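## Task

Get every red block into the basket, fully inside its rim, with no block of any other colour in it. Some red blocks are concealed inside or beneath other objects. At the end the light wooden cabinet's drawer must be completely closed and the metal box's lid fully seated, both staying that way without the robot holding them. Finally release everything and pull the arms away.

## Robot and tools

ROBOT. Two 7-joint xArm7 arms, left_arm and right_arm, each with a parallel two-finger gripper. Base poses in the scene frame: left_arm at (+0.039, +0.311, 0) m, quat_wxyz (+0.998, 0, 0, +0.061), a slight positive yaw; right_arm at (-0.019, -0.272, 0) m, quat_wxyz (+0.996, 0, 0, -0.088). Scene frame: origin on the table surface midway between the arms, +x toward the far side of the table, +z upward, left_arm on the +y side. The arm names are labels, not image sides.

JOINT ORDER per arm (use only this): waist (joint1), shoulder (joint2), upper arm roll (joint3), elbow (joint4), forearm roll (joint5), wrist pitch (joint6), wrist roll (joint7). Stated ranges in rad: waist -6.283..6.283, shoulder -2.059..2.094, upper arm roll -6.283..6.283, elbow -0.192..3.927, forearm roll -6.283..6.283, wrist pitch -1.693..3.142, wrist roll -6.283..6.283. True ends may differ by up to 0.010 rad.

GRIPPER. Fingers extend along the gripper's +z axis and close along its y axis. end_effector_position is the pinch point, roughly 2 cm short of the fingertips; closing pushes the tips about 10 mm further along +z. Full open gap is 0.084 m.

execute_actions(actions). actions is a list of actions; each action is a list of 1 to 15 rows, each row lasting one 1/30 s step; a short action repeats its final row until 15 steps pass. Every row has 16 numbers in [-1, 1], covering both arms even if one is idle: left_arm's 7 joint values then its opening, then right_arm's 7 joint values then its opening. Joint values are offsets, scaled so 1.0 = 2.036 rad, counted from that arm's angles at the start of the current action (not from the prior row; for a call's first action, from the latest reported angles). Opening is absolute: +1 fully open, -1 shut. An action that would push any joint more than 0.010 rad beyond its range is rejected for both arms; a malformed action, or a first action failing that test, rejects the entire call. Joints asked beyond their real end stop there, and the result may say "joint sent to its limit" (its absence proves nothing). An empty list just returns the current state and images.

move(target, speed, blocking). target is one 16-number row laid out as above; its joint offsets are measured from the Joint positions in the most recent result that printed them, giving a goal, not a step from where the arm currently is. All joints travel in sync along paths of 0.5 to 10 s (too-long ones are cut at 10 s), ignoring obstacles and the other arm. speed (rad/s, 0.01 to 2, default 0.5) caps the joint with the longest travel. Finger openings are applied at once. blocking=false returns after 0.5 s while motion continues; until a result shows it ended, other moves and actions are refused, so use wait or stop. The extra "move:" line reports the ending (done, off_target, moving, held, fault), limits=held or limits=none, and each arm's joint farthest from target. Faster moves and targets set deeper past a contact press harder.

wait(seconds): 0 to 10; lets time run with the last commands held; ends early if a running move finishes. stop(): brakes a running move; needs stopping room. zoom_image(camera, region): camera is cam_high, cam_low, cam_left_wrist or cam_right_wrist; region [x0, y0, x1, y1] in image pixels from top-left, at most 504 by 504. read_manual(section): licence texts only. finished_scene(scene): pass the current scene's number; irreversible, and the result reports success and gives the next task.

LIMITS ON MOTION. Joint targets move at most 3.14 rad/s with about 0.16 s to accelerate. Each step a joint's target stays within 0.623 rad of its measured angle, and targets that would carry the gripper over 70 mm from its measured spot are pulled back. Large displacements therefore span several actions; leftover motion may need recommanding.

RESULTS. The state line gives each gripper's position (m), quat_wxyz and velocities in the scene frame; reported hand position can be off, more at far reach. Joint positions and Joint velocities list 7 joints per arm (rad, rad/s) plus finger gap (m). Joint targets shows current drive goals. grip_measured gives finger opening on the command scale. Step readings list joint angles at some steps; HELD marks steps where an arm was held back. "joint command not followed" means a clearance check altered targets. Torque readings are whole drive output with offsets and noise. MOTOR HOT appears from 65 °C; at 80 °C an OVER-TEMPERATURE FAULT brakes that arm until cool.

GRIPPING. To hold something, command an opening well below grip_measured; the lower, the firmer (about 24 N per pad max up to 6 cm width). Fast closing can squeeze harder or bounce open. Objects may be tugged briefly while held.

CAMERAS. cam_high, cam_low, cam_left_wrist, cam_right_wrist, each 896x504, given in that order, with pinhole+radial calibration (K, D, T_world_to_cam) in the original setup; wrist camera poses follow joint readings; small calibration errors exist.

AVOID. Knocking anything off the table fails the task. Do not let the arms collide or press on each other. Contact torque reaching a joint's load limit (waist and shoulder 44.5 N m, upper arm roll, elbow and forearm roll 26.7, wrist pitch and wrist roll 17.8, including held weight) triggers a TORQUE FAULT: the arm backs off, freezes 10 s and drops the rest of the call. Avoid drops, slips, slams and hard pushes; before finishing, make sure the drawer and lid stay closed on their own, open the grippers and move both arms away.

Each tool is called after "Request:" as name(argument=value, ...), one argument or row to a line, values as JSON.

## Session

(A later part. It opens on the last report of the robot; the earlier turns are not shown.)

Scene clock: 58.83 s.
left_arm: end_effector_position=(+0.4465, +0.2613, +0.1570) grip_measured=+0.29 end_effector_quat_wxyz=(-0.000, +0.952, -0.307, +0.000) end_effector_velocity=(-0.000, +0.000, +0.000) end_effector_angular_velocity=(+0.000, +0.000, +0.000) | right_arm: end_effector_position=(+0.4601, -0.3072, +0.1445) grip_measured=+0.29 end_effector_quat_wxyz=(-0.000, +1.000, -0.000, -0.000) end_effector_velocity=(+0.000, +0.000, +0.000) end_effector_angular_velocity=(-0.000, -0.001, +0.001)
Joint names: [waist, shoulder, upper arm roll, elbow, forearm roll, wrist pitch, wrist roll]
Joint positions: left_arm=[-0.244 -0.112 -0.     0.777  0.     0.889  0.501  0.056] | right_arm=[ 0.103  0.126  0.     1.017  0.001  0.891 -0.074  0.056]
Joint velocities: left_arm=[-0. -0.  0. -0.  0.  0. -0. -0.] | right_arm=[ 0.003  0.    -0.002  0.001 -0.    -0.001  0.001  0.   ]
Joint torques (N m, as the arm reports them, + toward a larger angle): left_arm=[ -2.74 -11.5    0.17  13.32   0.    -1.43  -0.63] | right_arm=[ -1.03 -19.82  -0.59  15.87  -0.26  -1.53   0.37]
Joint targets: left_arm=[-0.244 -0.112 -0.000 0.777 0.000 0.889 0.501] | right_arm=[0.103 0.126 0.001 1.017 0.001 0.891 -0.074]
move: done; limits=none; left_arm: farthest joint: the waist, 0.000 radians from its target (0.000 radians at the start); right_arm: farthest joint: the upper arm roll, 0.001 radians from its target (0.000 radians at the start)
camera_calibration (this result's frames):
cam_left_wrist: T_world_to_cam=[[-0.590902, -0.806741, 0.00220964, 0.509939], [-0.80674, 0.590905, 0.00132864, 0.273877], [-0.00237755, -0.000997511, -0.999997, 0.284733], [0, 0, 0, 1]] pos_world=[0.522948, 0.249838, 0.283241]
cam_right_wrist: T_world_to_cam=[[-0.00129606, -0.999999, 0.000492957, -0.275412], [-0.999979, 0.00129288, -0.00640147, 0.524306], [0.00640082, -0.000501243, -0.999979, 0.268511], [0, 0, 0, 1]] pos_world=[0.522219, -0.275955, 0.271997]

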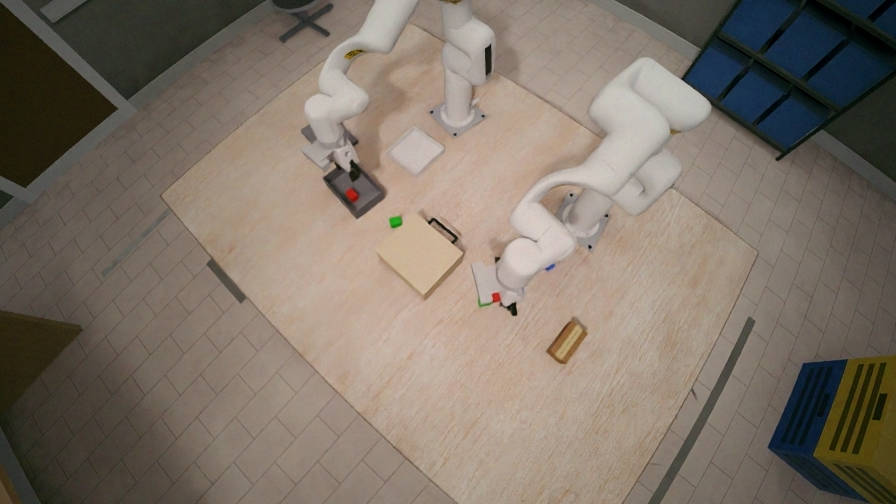

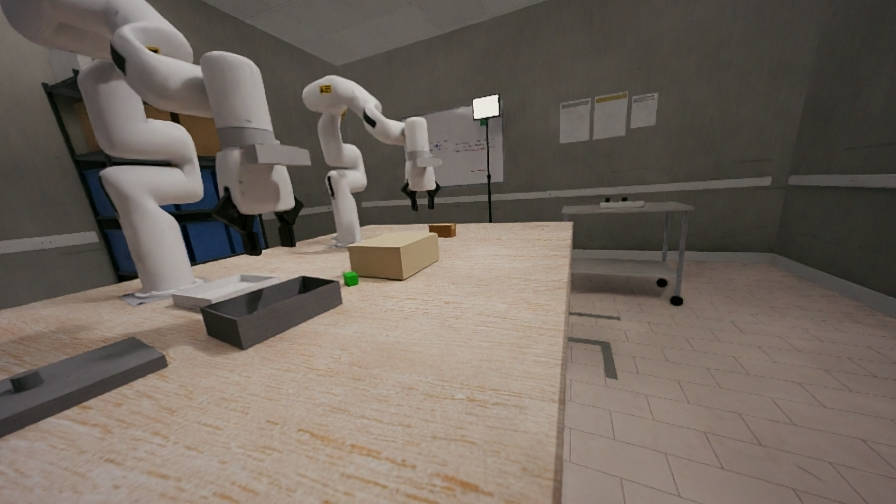

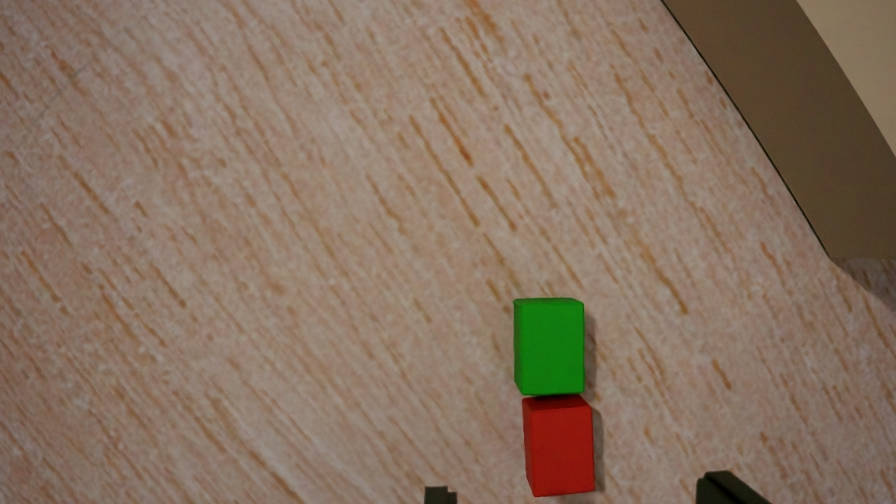

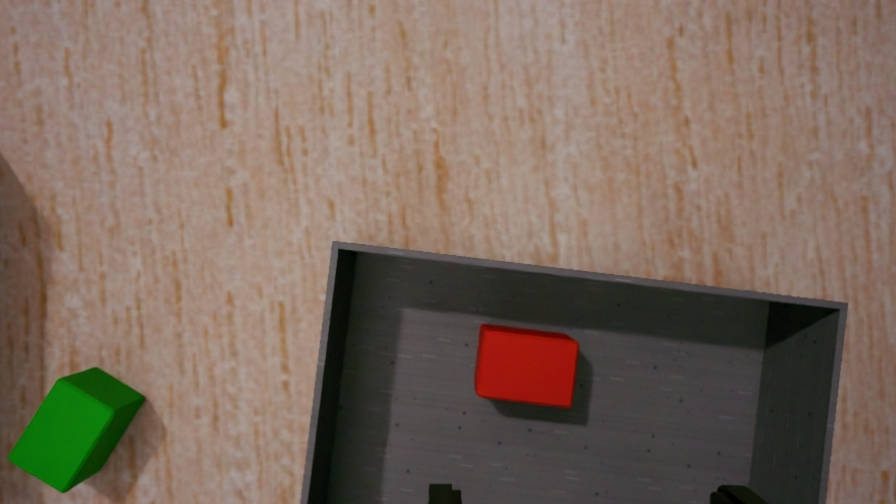

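Request:
move(
  target=[-0.0093,0.1228,0,-0.0858,0,-0.2085,-0.02,0.3, 0.0034,0.1356,0,0.0044,0,-0.1311,0.063,0.3],
  speed=0.25,
)

Request:
move(
  target=[0,0,0,0,0,0,0,-0.8, 0,0,0,0,0,0,0,-0.7],
)

Request:
move(
  target=[0,-0.1375,0,0.136,0,0.2735,0,-0.8, 0,-0.1356,0,-0.0044,0,0.1311,0,-0.7],
  speed=0.4,
)

Scene clock: 67.07 s.
left_arm: end_effector_position=(+0.4266, +0.2562, +0.0273) grip_measured=+0.29 end_effector_quat_wxyz=(-0.000, +0.955, -0.296, +0.000) end_effector_velocity=(-0.001, +0.000, -0.001) end_effector_angular_velocity=(+0.001, +0.003, -0.000) | right_arm: end_effector_position=(+0.4823, -0.3054, +0.0321) grip_measured=+0.29 end_effector_quat_wxyz=(-0.000, +0.998, -0.061, -0.000) end_effector_velocity=(-0.001, -0.000, -0.001) end_effector_angular_velocity=(-0.001, +0.001, -0.001)
Joint names: [waist, shoulder, upper arm roll, elbow, forearm roll, wrist pitch, wrist roll]
Joint positions: left_arm=[-0.263  0.137 -0.     0.603  0.     0.465  0.46   0.056] | right_arm=[0.11  0.402 0.    1.026 0.001 0.624 0.054 0.056]
Joint velocities: left_arm=[-0.     0.002  0.    -0.002  0.    -0.001 -0.     0.   ] | right_arm=[ 0.     0.001 -0.001 -0.001 -0.001 -0.001  0.001 -0.   ]
Joint torques (N m, as the arm reports them, + toward a larger angle): left_arm=[ -2.51 -12.91   0.08  10.1    0.21  -1.43  -0.65] | right_arm=[ -0.81 -23.07  -0.62  13.77  -0.16  -1.5    0.41]
Joint targets: left_arm=[-0.263 0.138 -0.000 0.603 0.000 0.465 0.460] | right_arm=[0.110 0.402 0.000 1.026 0.001 0.624 0.054]
move: done; limits=none; left_arm: farthest joint: the shoulder, 0.001 radians from its target (0.250 radians at the start); right_arm: farthest joint: the waist, 0.000 radians from its target (0.007 radians at the start)
camera_calibration (this result's frames):
cam_left_wrist: T_world_to_cam=[[-0.573239, -0.819385, 0.00224483, 0.49011], [-0.819386, 0.573242, 0.00107126, 0.270925], [-0.00216461, -0.0012253, -0.999997, 0.154902], [0, 0, 0, 1]] pos_world=[0.503277, 0.246473, 0.153511]
cam_right_wrist: T_world_to_cam=[[-0.122476, -0.992471, 0.000647905, -0.212799], [-0.992451, 0.12247, -0.00645655, 0.579167], [0.00632859, -0.00143379, -0.999979, 0.155661], [0, 0, 0, 1]] pos_world=[0.547748, -0.281904, 0.159535]

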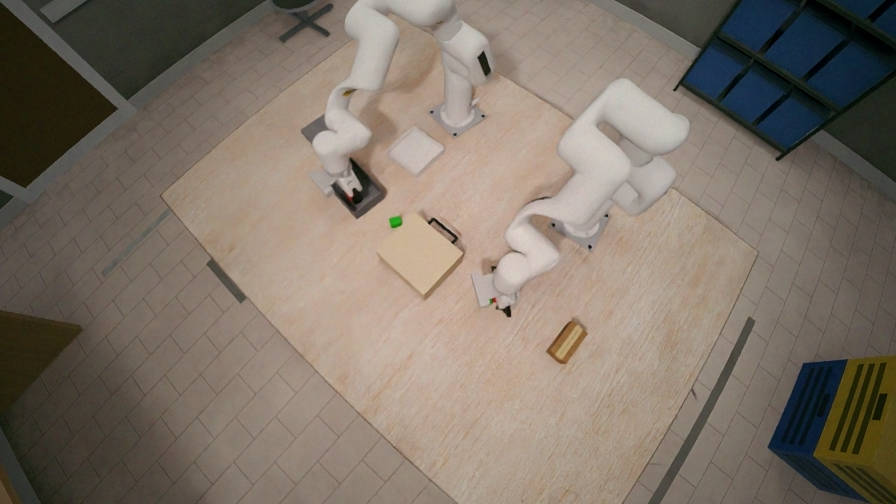

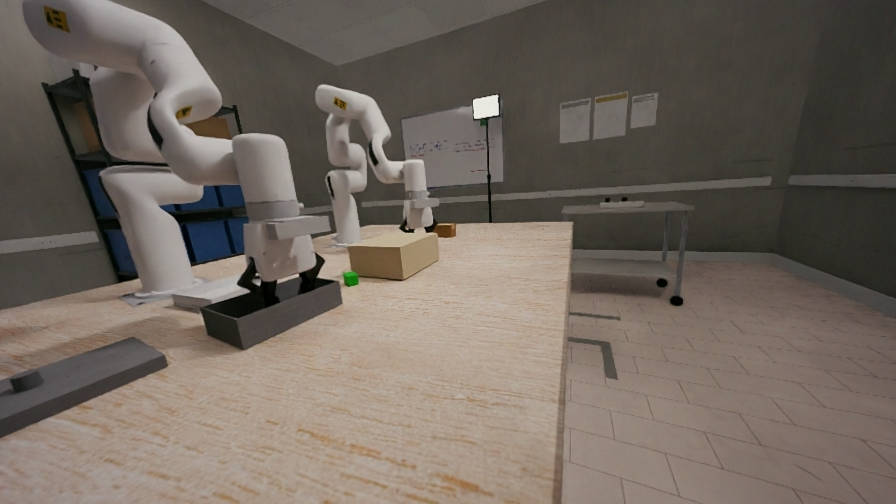

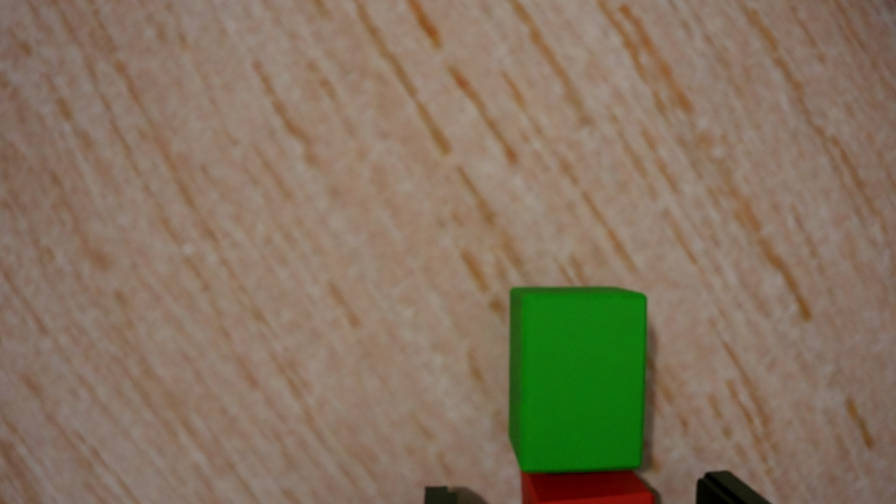

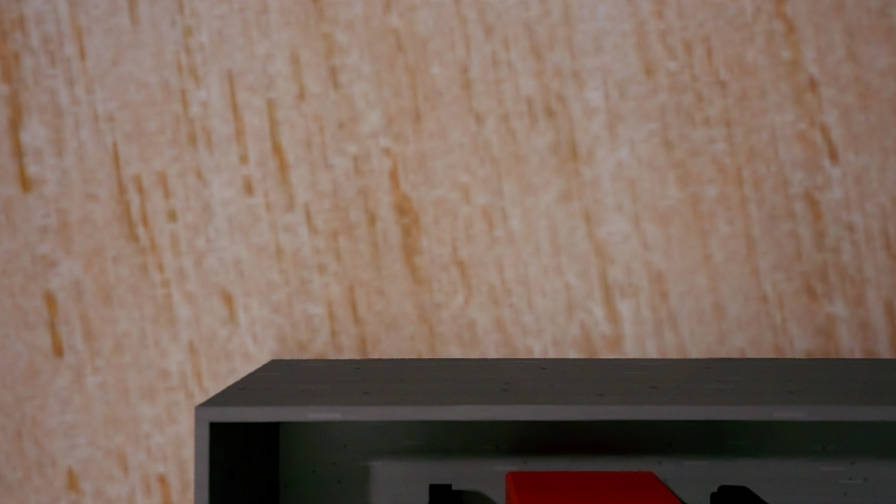

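Scene clock: 67.57 s.
left_arm: end_effector_position=(+0.4267, +0.2562, +0.0273) grip_measured=-0.43 end_effector_quat_wxyz=(-0.000, +0.955, -0.296, +0.000) end_effector_velocity=(-0.000, +0.000, -0.001) end_effector_angular_velocity=(+0.000, +0.002, +0.001) | right_arm: end_effector_position=(+0.4824, -0.3055, +0.0321) grip_measured=-0.18 end_effector_quat_wxyz=(-0.000, +0.998, -0.061, -0.000) end_effector_velocity=(+0.000, +0.001, +0.000) end_effector_angular_velocity=(+0.000, -0.001, +0.002)
Joint names: [waist, shoulder, upper arm roll, elbow, forearm roll, wrist pitch, wrist roll]
Joint positions: left_arm=[-0.263  0.137 -0.     0.603  0.     0.465  0.46   0.025] | right_arm=[0.11  0.402 0.    1.026 0.001 0.624 0.054 0.036]
Joint velocities: left_arm=[-0.     0.001  0.001 -0.     0.     0.    -0.    -0.   ] | right_arm=[-0.    -0.001  0.001 -0.001  0.    -0.    -0.001  0.   ]
Joint torques (N m, as the arm reports them, + toward a larger angle): left_arm=[ -2.68 -12.93   0.12  10.05   0.12  -1.45  -0.67] | right_arm=[ -0.79 -23.01  -0.59  13.84  -0.02  -1.56   0.44]
Joint targets: left_arm=[-0.263 0.137 -0.000 0.603 0.000 0.465 0.460] | right_arm=[0.110 0.402 0.000 1.026 0.001 0.624 0.054]
move: done; limits=none; left_arm: farthest joint: the waist, 0.000 radians from its target (0.000 radians at the start); right_arm: farthest joint: the waist, 0.000 radians from its target (0.000 radians at the start)
camera_calibration (this result's frames):
cam_left_wrist: T_world_to_cam=[[-0.573247, -0.81938, 0.0021884, 0.490131], [-0.81938, 0.57325, 0.000955044, 0.270968], [-0.00203704, -0.00124566, -0.999997, 0.154893], [0, 0, 0, 1]] pos_world=[0.503308, 0.246463, 0.153561]
cam_right_wrist: T_world_to_cam=[[-0.122529, -0.992465, 0.000665663, -0.212806], [-0.992444, 0.122522, -0.0065298, 0.579209], [0.00639903, -0.00146072, -0.999978, 0.155646], [0, 0, 0, 1]] pos_world=[0.547762, -0.281941, 0.159566]

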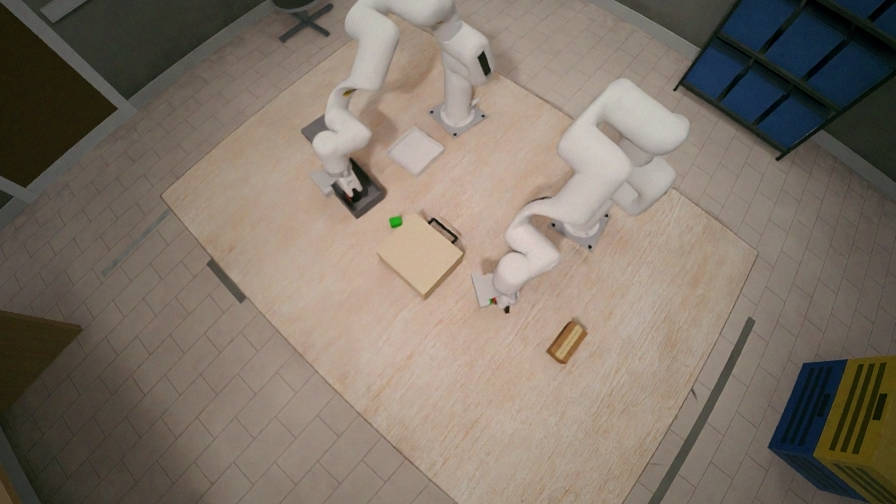

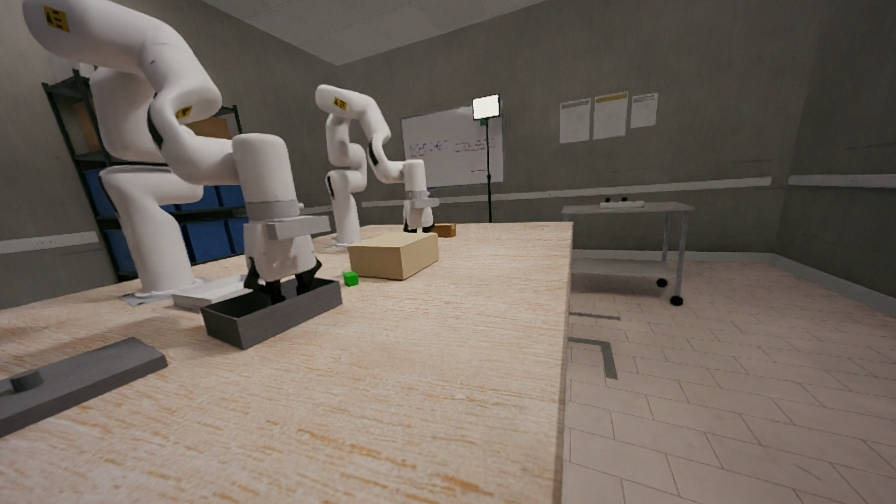

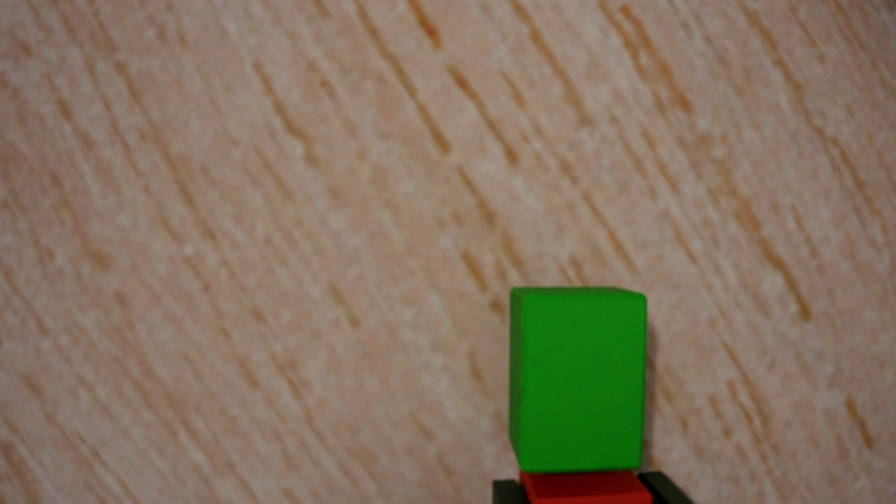

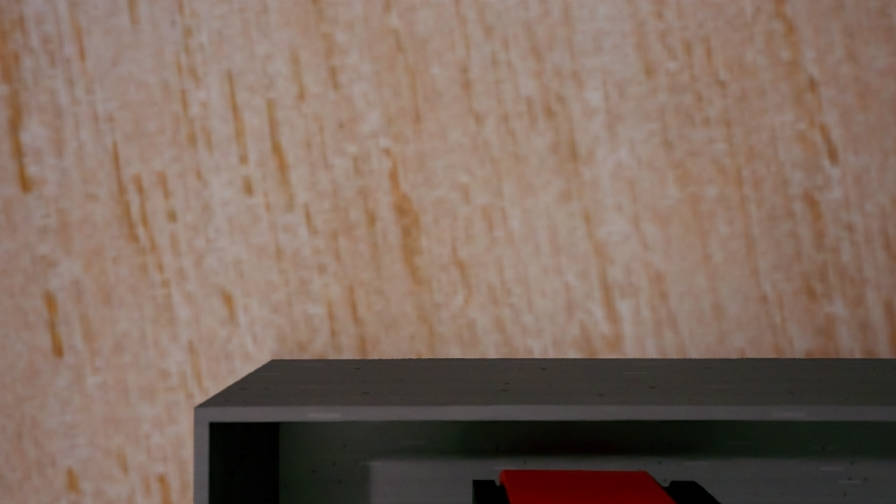

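Scene clock: 69.53 s.
left_arm: end_effector_position=(+0.4542, +0.2523, +0.2003) grip_measured=-0.43 end_effector_quat_wxyz=(-0.000, +0.955, -0.296, -0.000) end_effector_velocity=(+0.001, -0.000, +0.002) end_effector_angular_velocity=(-0.000, -0.003, -0.001) | right_arm: end_effector_position=(+0.4604, -0.3040, +0.1446) grip_measured=-0.18 end_effector_quat_wxyz=(-0.000, +0.998, -0.061, -0.000) end_effector_velocity=(-0.000, +0.001, +0.001) end_effector_angular_velocity=(+0.001, +0.000, +0.001)
Joint names: [waist, shoulder, upper arm roll, elbow, forearm roll, wrist pitch, wrist roll]
Joint positions: left_arm=[-0.263 -0.142 -0.     0.879  0.     1.022  0.46   0.025] | right_arm=[0.11  0.126 0.    1.017 0.001 0.891 0.054 0.036]
Joint velocities: left_arm=[-0.001 -0.002  0.     0.003  0.001  0.002 -0.     0.   ] | right_arm=[-0.    -0.001  0.001 -0.     0.001  0.001 -0.     0.   ]
Joint torques (N m, as the arm reports them, + toward a larger angle): left_arm=[ -2.55 -11.97   0.17  14.11   0.23  -1.47  -0.65] | right_arm=[ -1.13 -19.92  -0.58  16.21  -0.17  -1.65   0.44]
Joint targets: left_arm=[-0.263 -0.143 -0.000 0.880 0.000 1.022 0.460] | right_arm=[0.110 0.126 0.000 1.017 0.001 0.891 0.054]
move: done; limits=none; left_arm: farthest joint: the shoulder, 0.001 radians from its target (0.280 radians at the start); right_arm: farthest joint: the waist, 0.000 radians from its target (0.000 radians at the start)
camera_calibration (this result's frames):
cam_left_wrist: T_world_to_cam=[[-0.57317, -0.819433, 0.00228139, 0.502326], [-0.819433, 0.573174, 0.00150322, 0.295504], [-0.00253942, -0.00100785, -0.999996, 0.328072], [0, 0, 0, 1]] pos_world=[0.530897, 0.242578, 0.326481]
cam_right_wrist: T_world_to_cam=[[-0.122329, -0.992489, 0.000536284, -0.214139], [-0.99247, 0.122323, -0.00641899, 0.557893], [0.00630518, -0.00131747, -0.999979, 0.268362], [0, 0, 0, 1]] pos_world=[0.525804, -0.28042, 0.272053]

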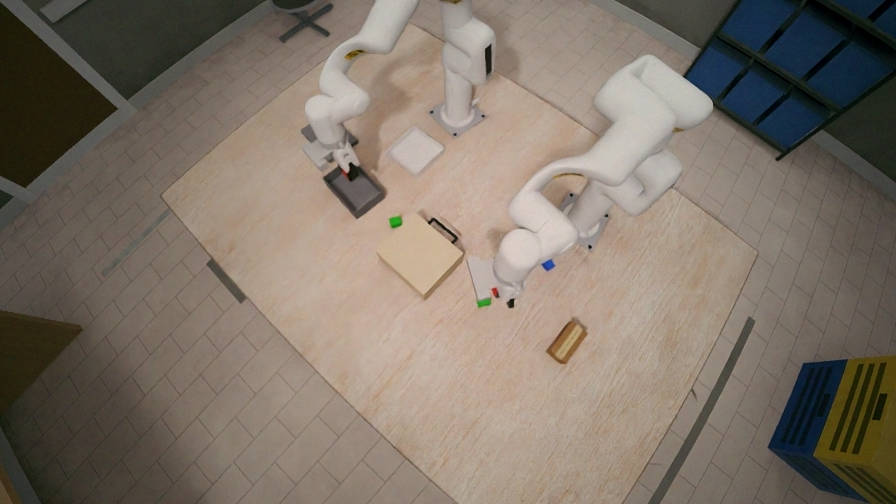

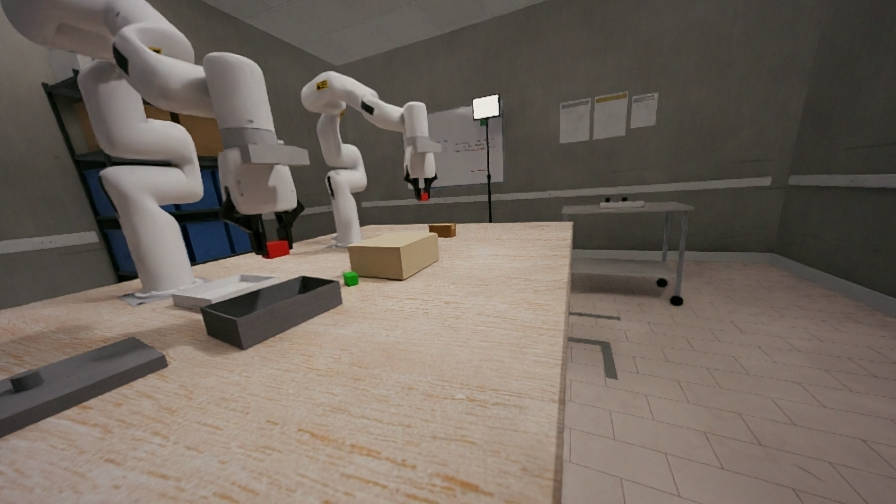

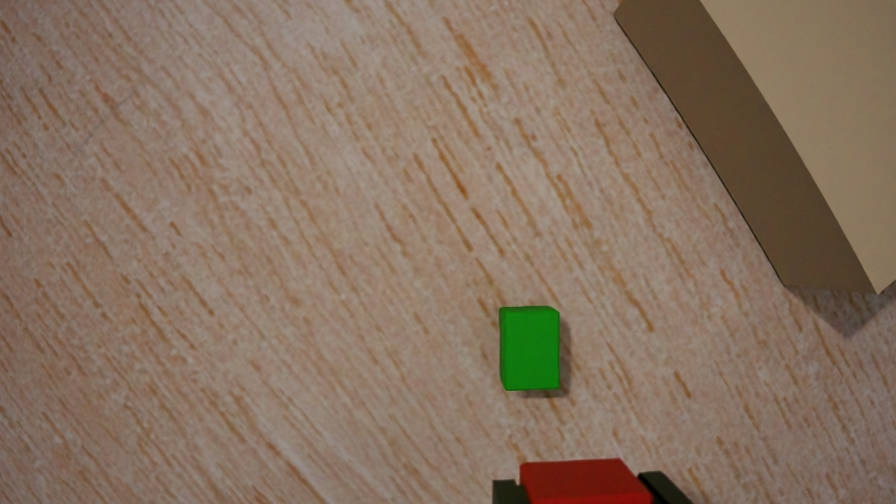

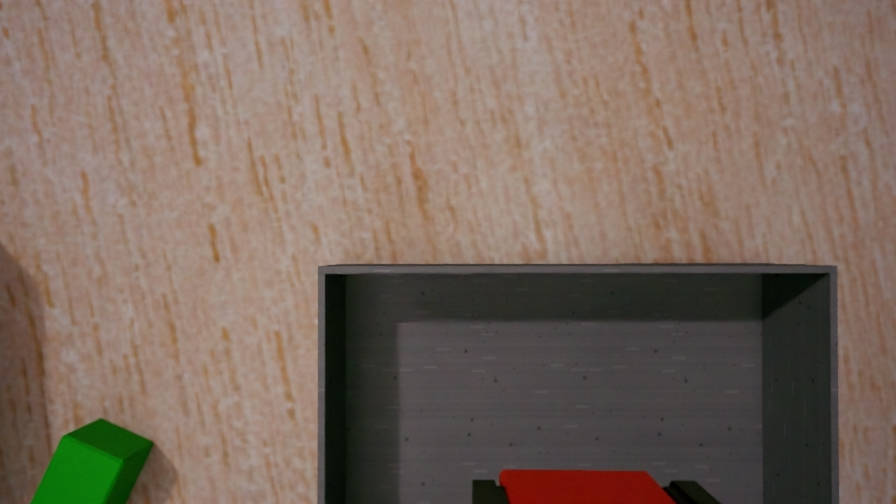

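Request:
move(
  target=[-0.2746,0,0,0,0,0,0.2,-1, 0.0324,-0.516,0,-0.439,0,0.077,-0.0265,-0.7],
  speed=0.6,
)

Scene clock: 75.93 s.
left_arm: end_effector_position=(+0.3600, +0.0414, +0.2003) grip_measured=-0.43 end_effector_quat_wxyz=(+0.000, -0.708, +0.706, +0.000) end_effector_velocity=(-0.001, -0.001, +0.000) end_effector_angular_velocity=(-0.001, +0.001, -0.003) | right_arm: end_effector_position=(+0.1907, -0.2721, +0.1300) grip_measured=-0.18 end_effector_quat_wxyz=(-0.000, +1.000, -0.001, -0.000) end_effector_velocity=(-0.001, +0.000, -0.000) end_effector_angular_velocity=(+0.002, +0.001, -0.000)
Joint names: [waist, shoulder, upper arm roll, elbow, forearm roll, wrist pitch, wrist roll]
Joint positions: left_arm=[-0.822 -0.142 -0.     0.879  0.     1.022  0.867  0.025] | right_arm=[ 0.176 -0.924  0.     0.124  0.001  1.048  0.     0.036]
Joint velocities: left_arm=[-0.002 -0.    -0.001  0.    -0.002  0.001  0.001 -0.   ] | right_arm=[ 0.    -0.002 -0.002 -0.002  0.     0.001 -0.001 -0.   ]
Joint torques (N m, as the arm reports them, + toward a larger angle): left_arm=[ -2.69 -11.84   0.07  13.97   0.21  -1.58  -0.59] | right_arm=[-0.84 -1.24 -0.08 17.03 -0.08 -1.56  0.47]
Joint targets: left_arm=[-0.822 -0.142 -0.000 0.879 0.000 1.022 0.868] | right_arm=[0.176 -0.924 0.000 0.123 0.001 1.048 0.000]
move: done; limits=none; left_arm: farthest joint: the waist, 0.000 radians from its target (0.559 radians at the start); right_arm: farthest joint: the elbow, 0.001 radians from its target (0.894 radians at the start)
camera_calibration (this result's frames):
cam_left_wrist: T_world_to_cam=[[-0.999984, 0.0051819, 0.00235835, 0.394964], [0.00518559, 0.999985, 0.00156184, 0.0246618], [-0.00235022, 0.00157404, -0.999996, 0.327444], [0, 0, 0, 1]] pos_world=[0.395599, -0.0272235, 0.326473]
cam_right_wrist: T_world_to_cam=[[-0.00271218, -0.999996, 0.000635383, -0.240377], [-0.999975, 0.00270802, -0.00646477, 0.255137], [0.00646302, -0.000652901, -0.999979, 0.25572], [0, 0, 0, 1]] pos_world=[0.252826, -0.2409, 0.257517]

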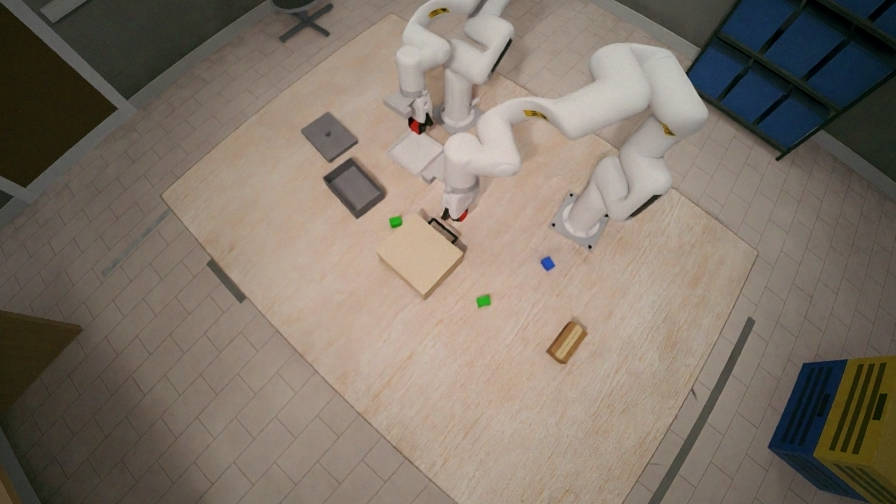

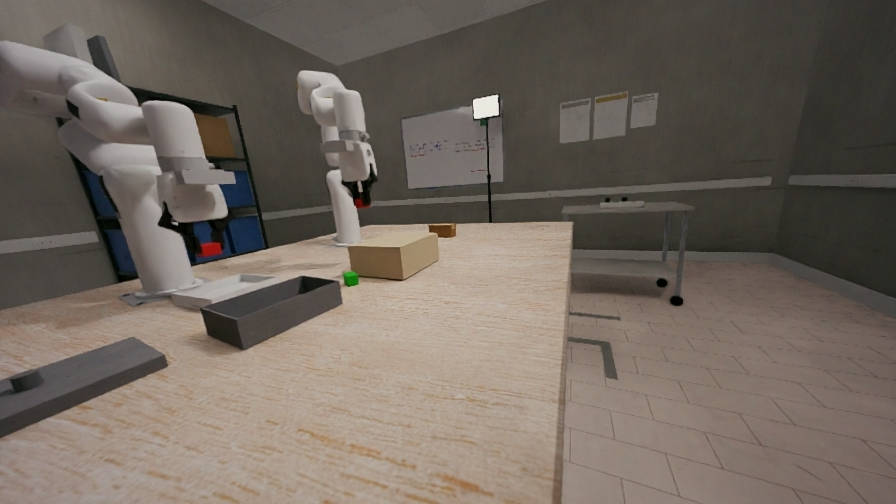

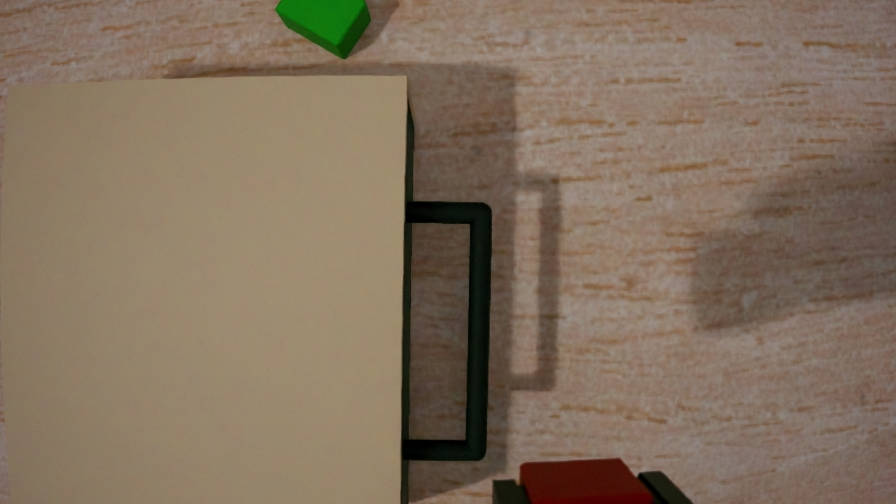

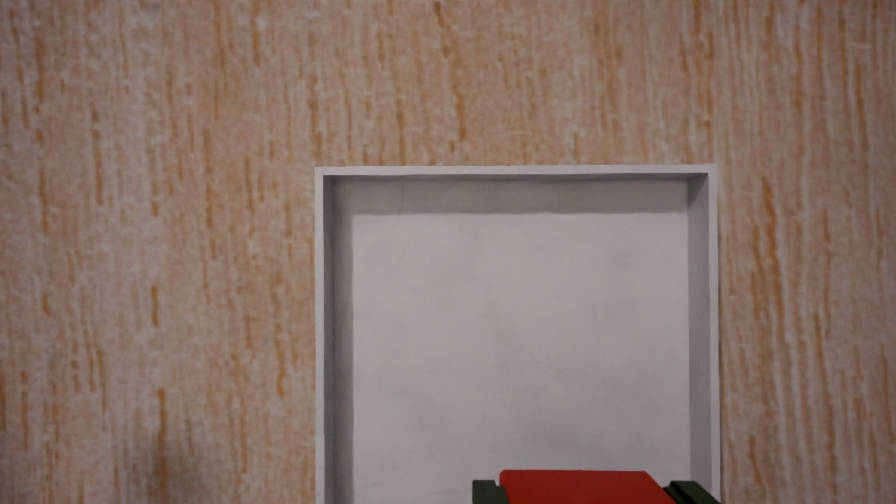

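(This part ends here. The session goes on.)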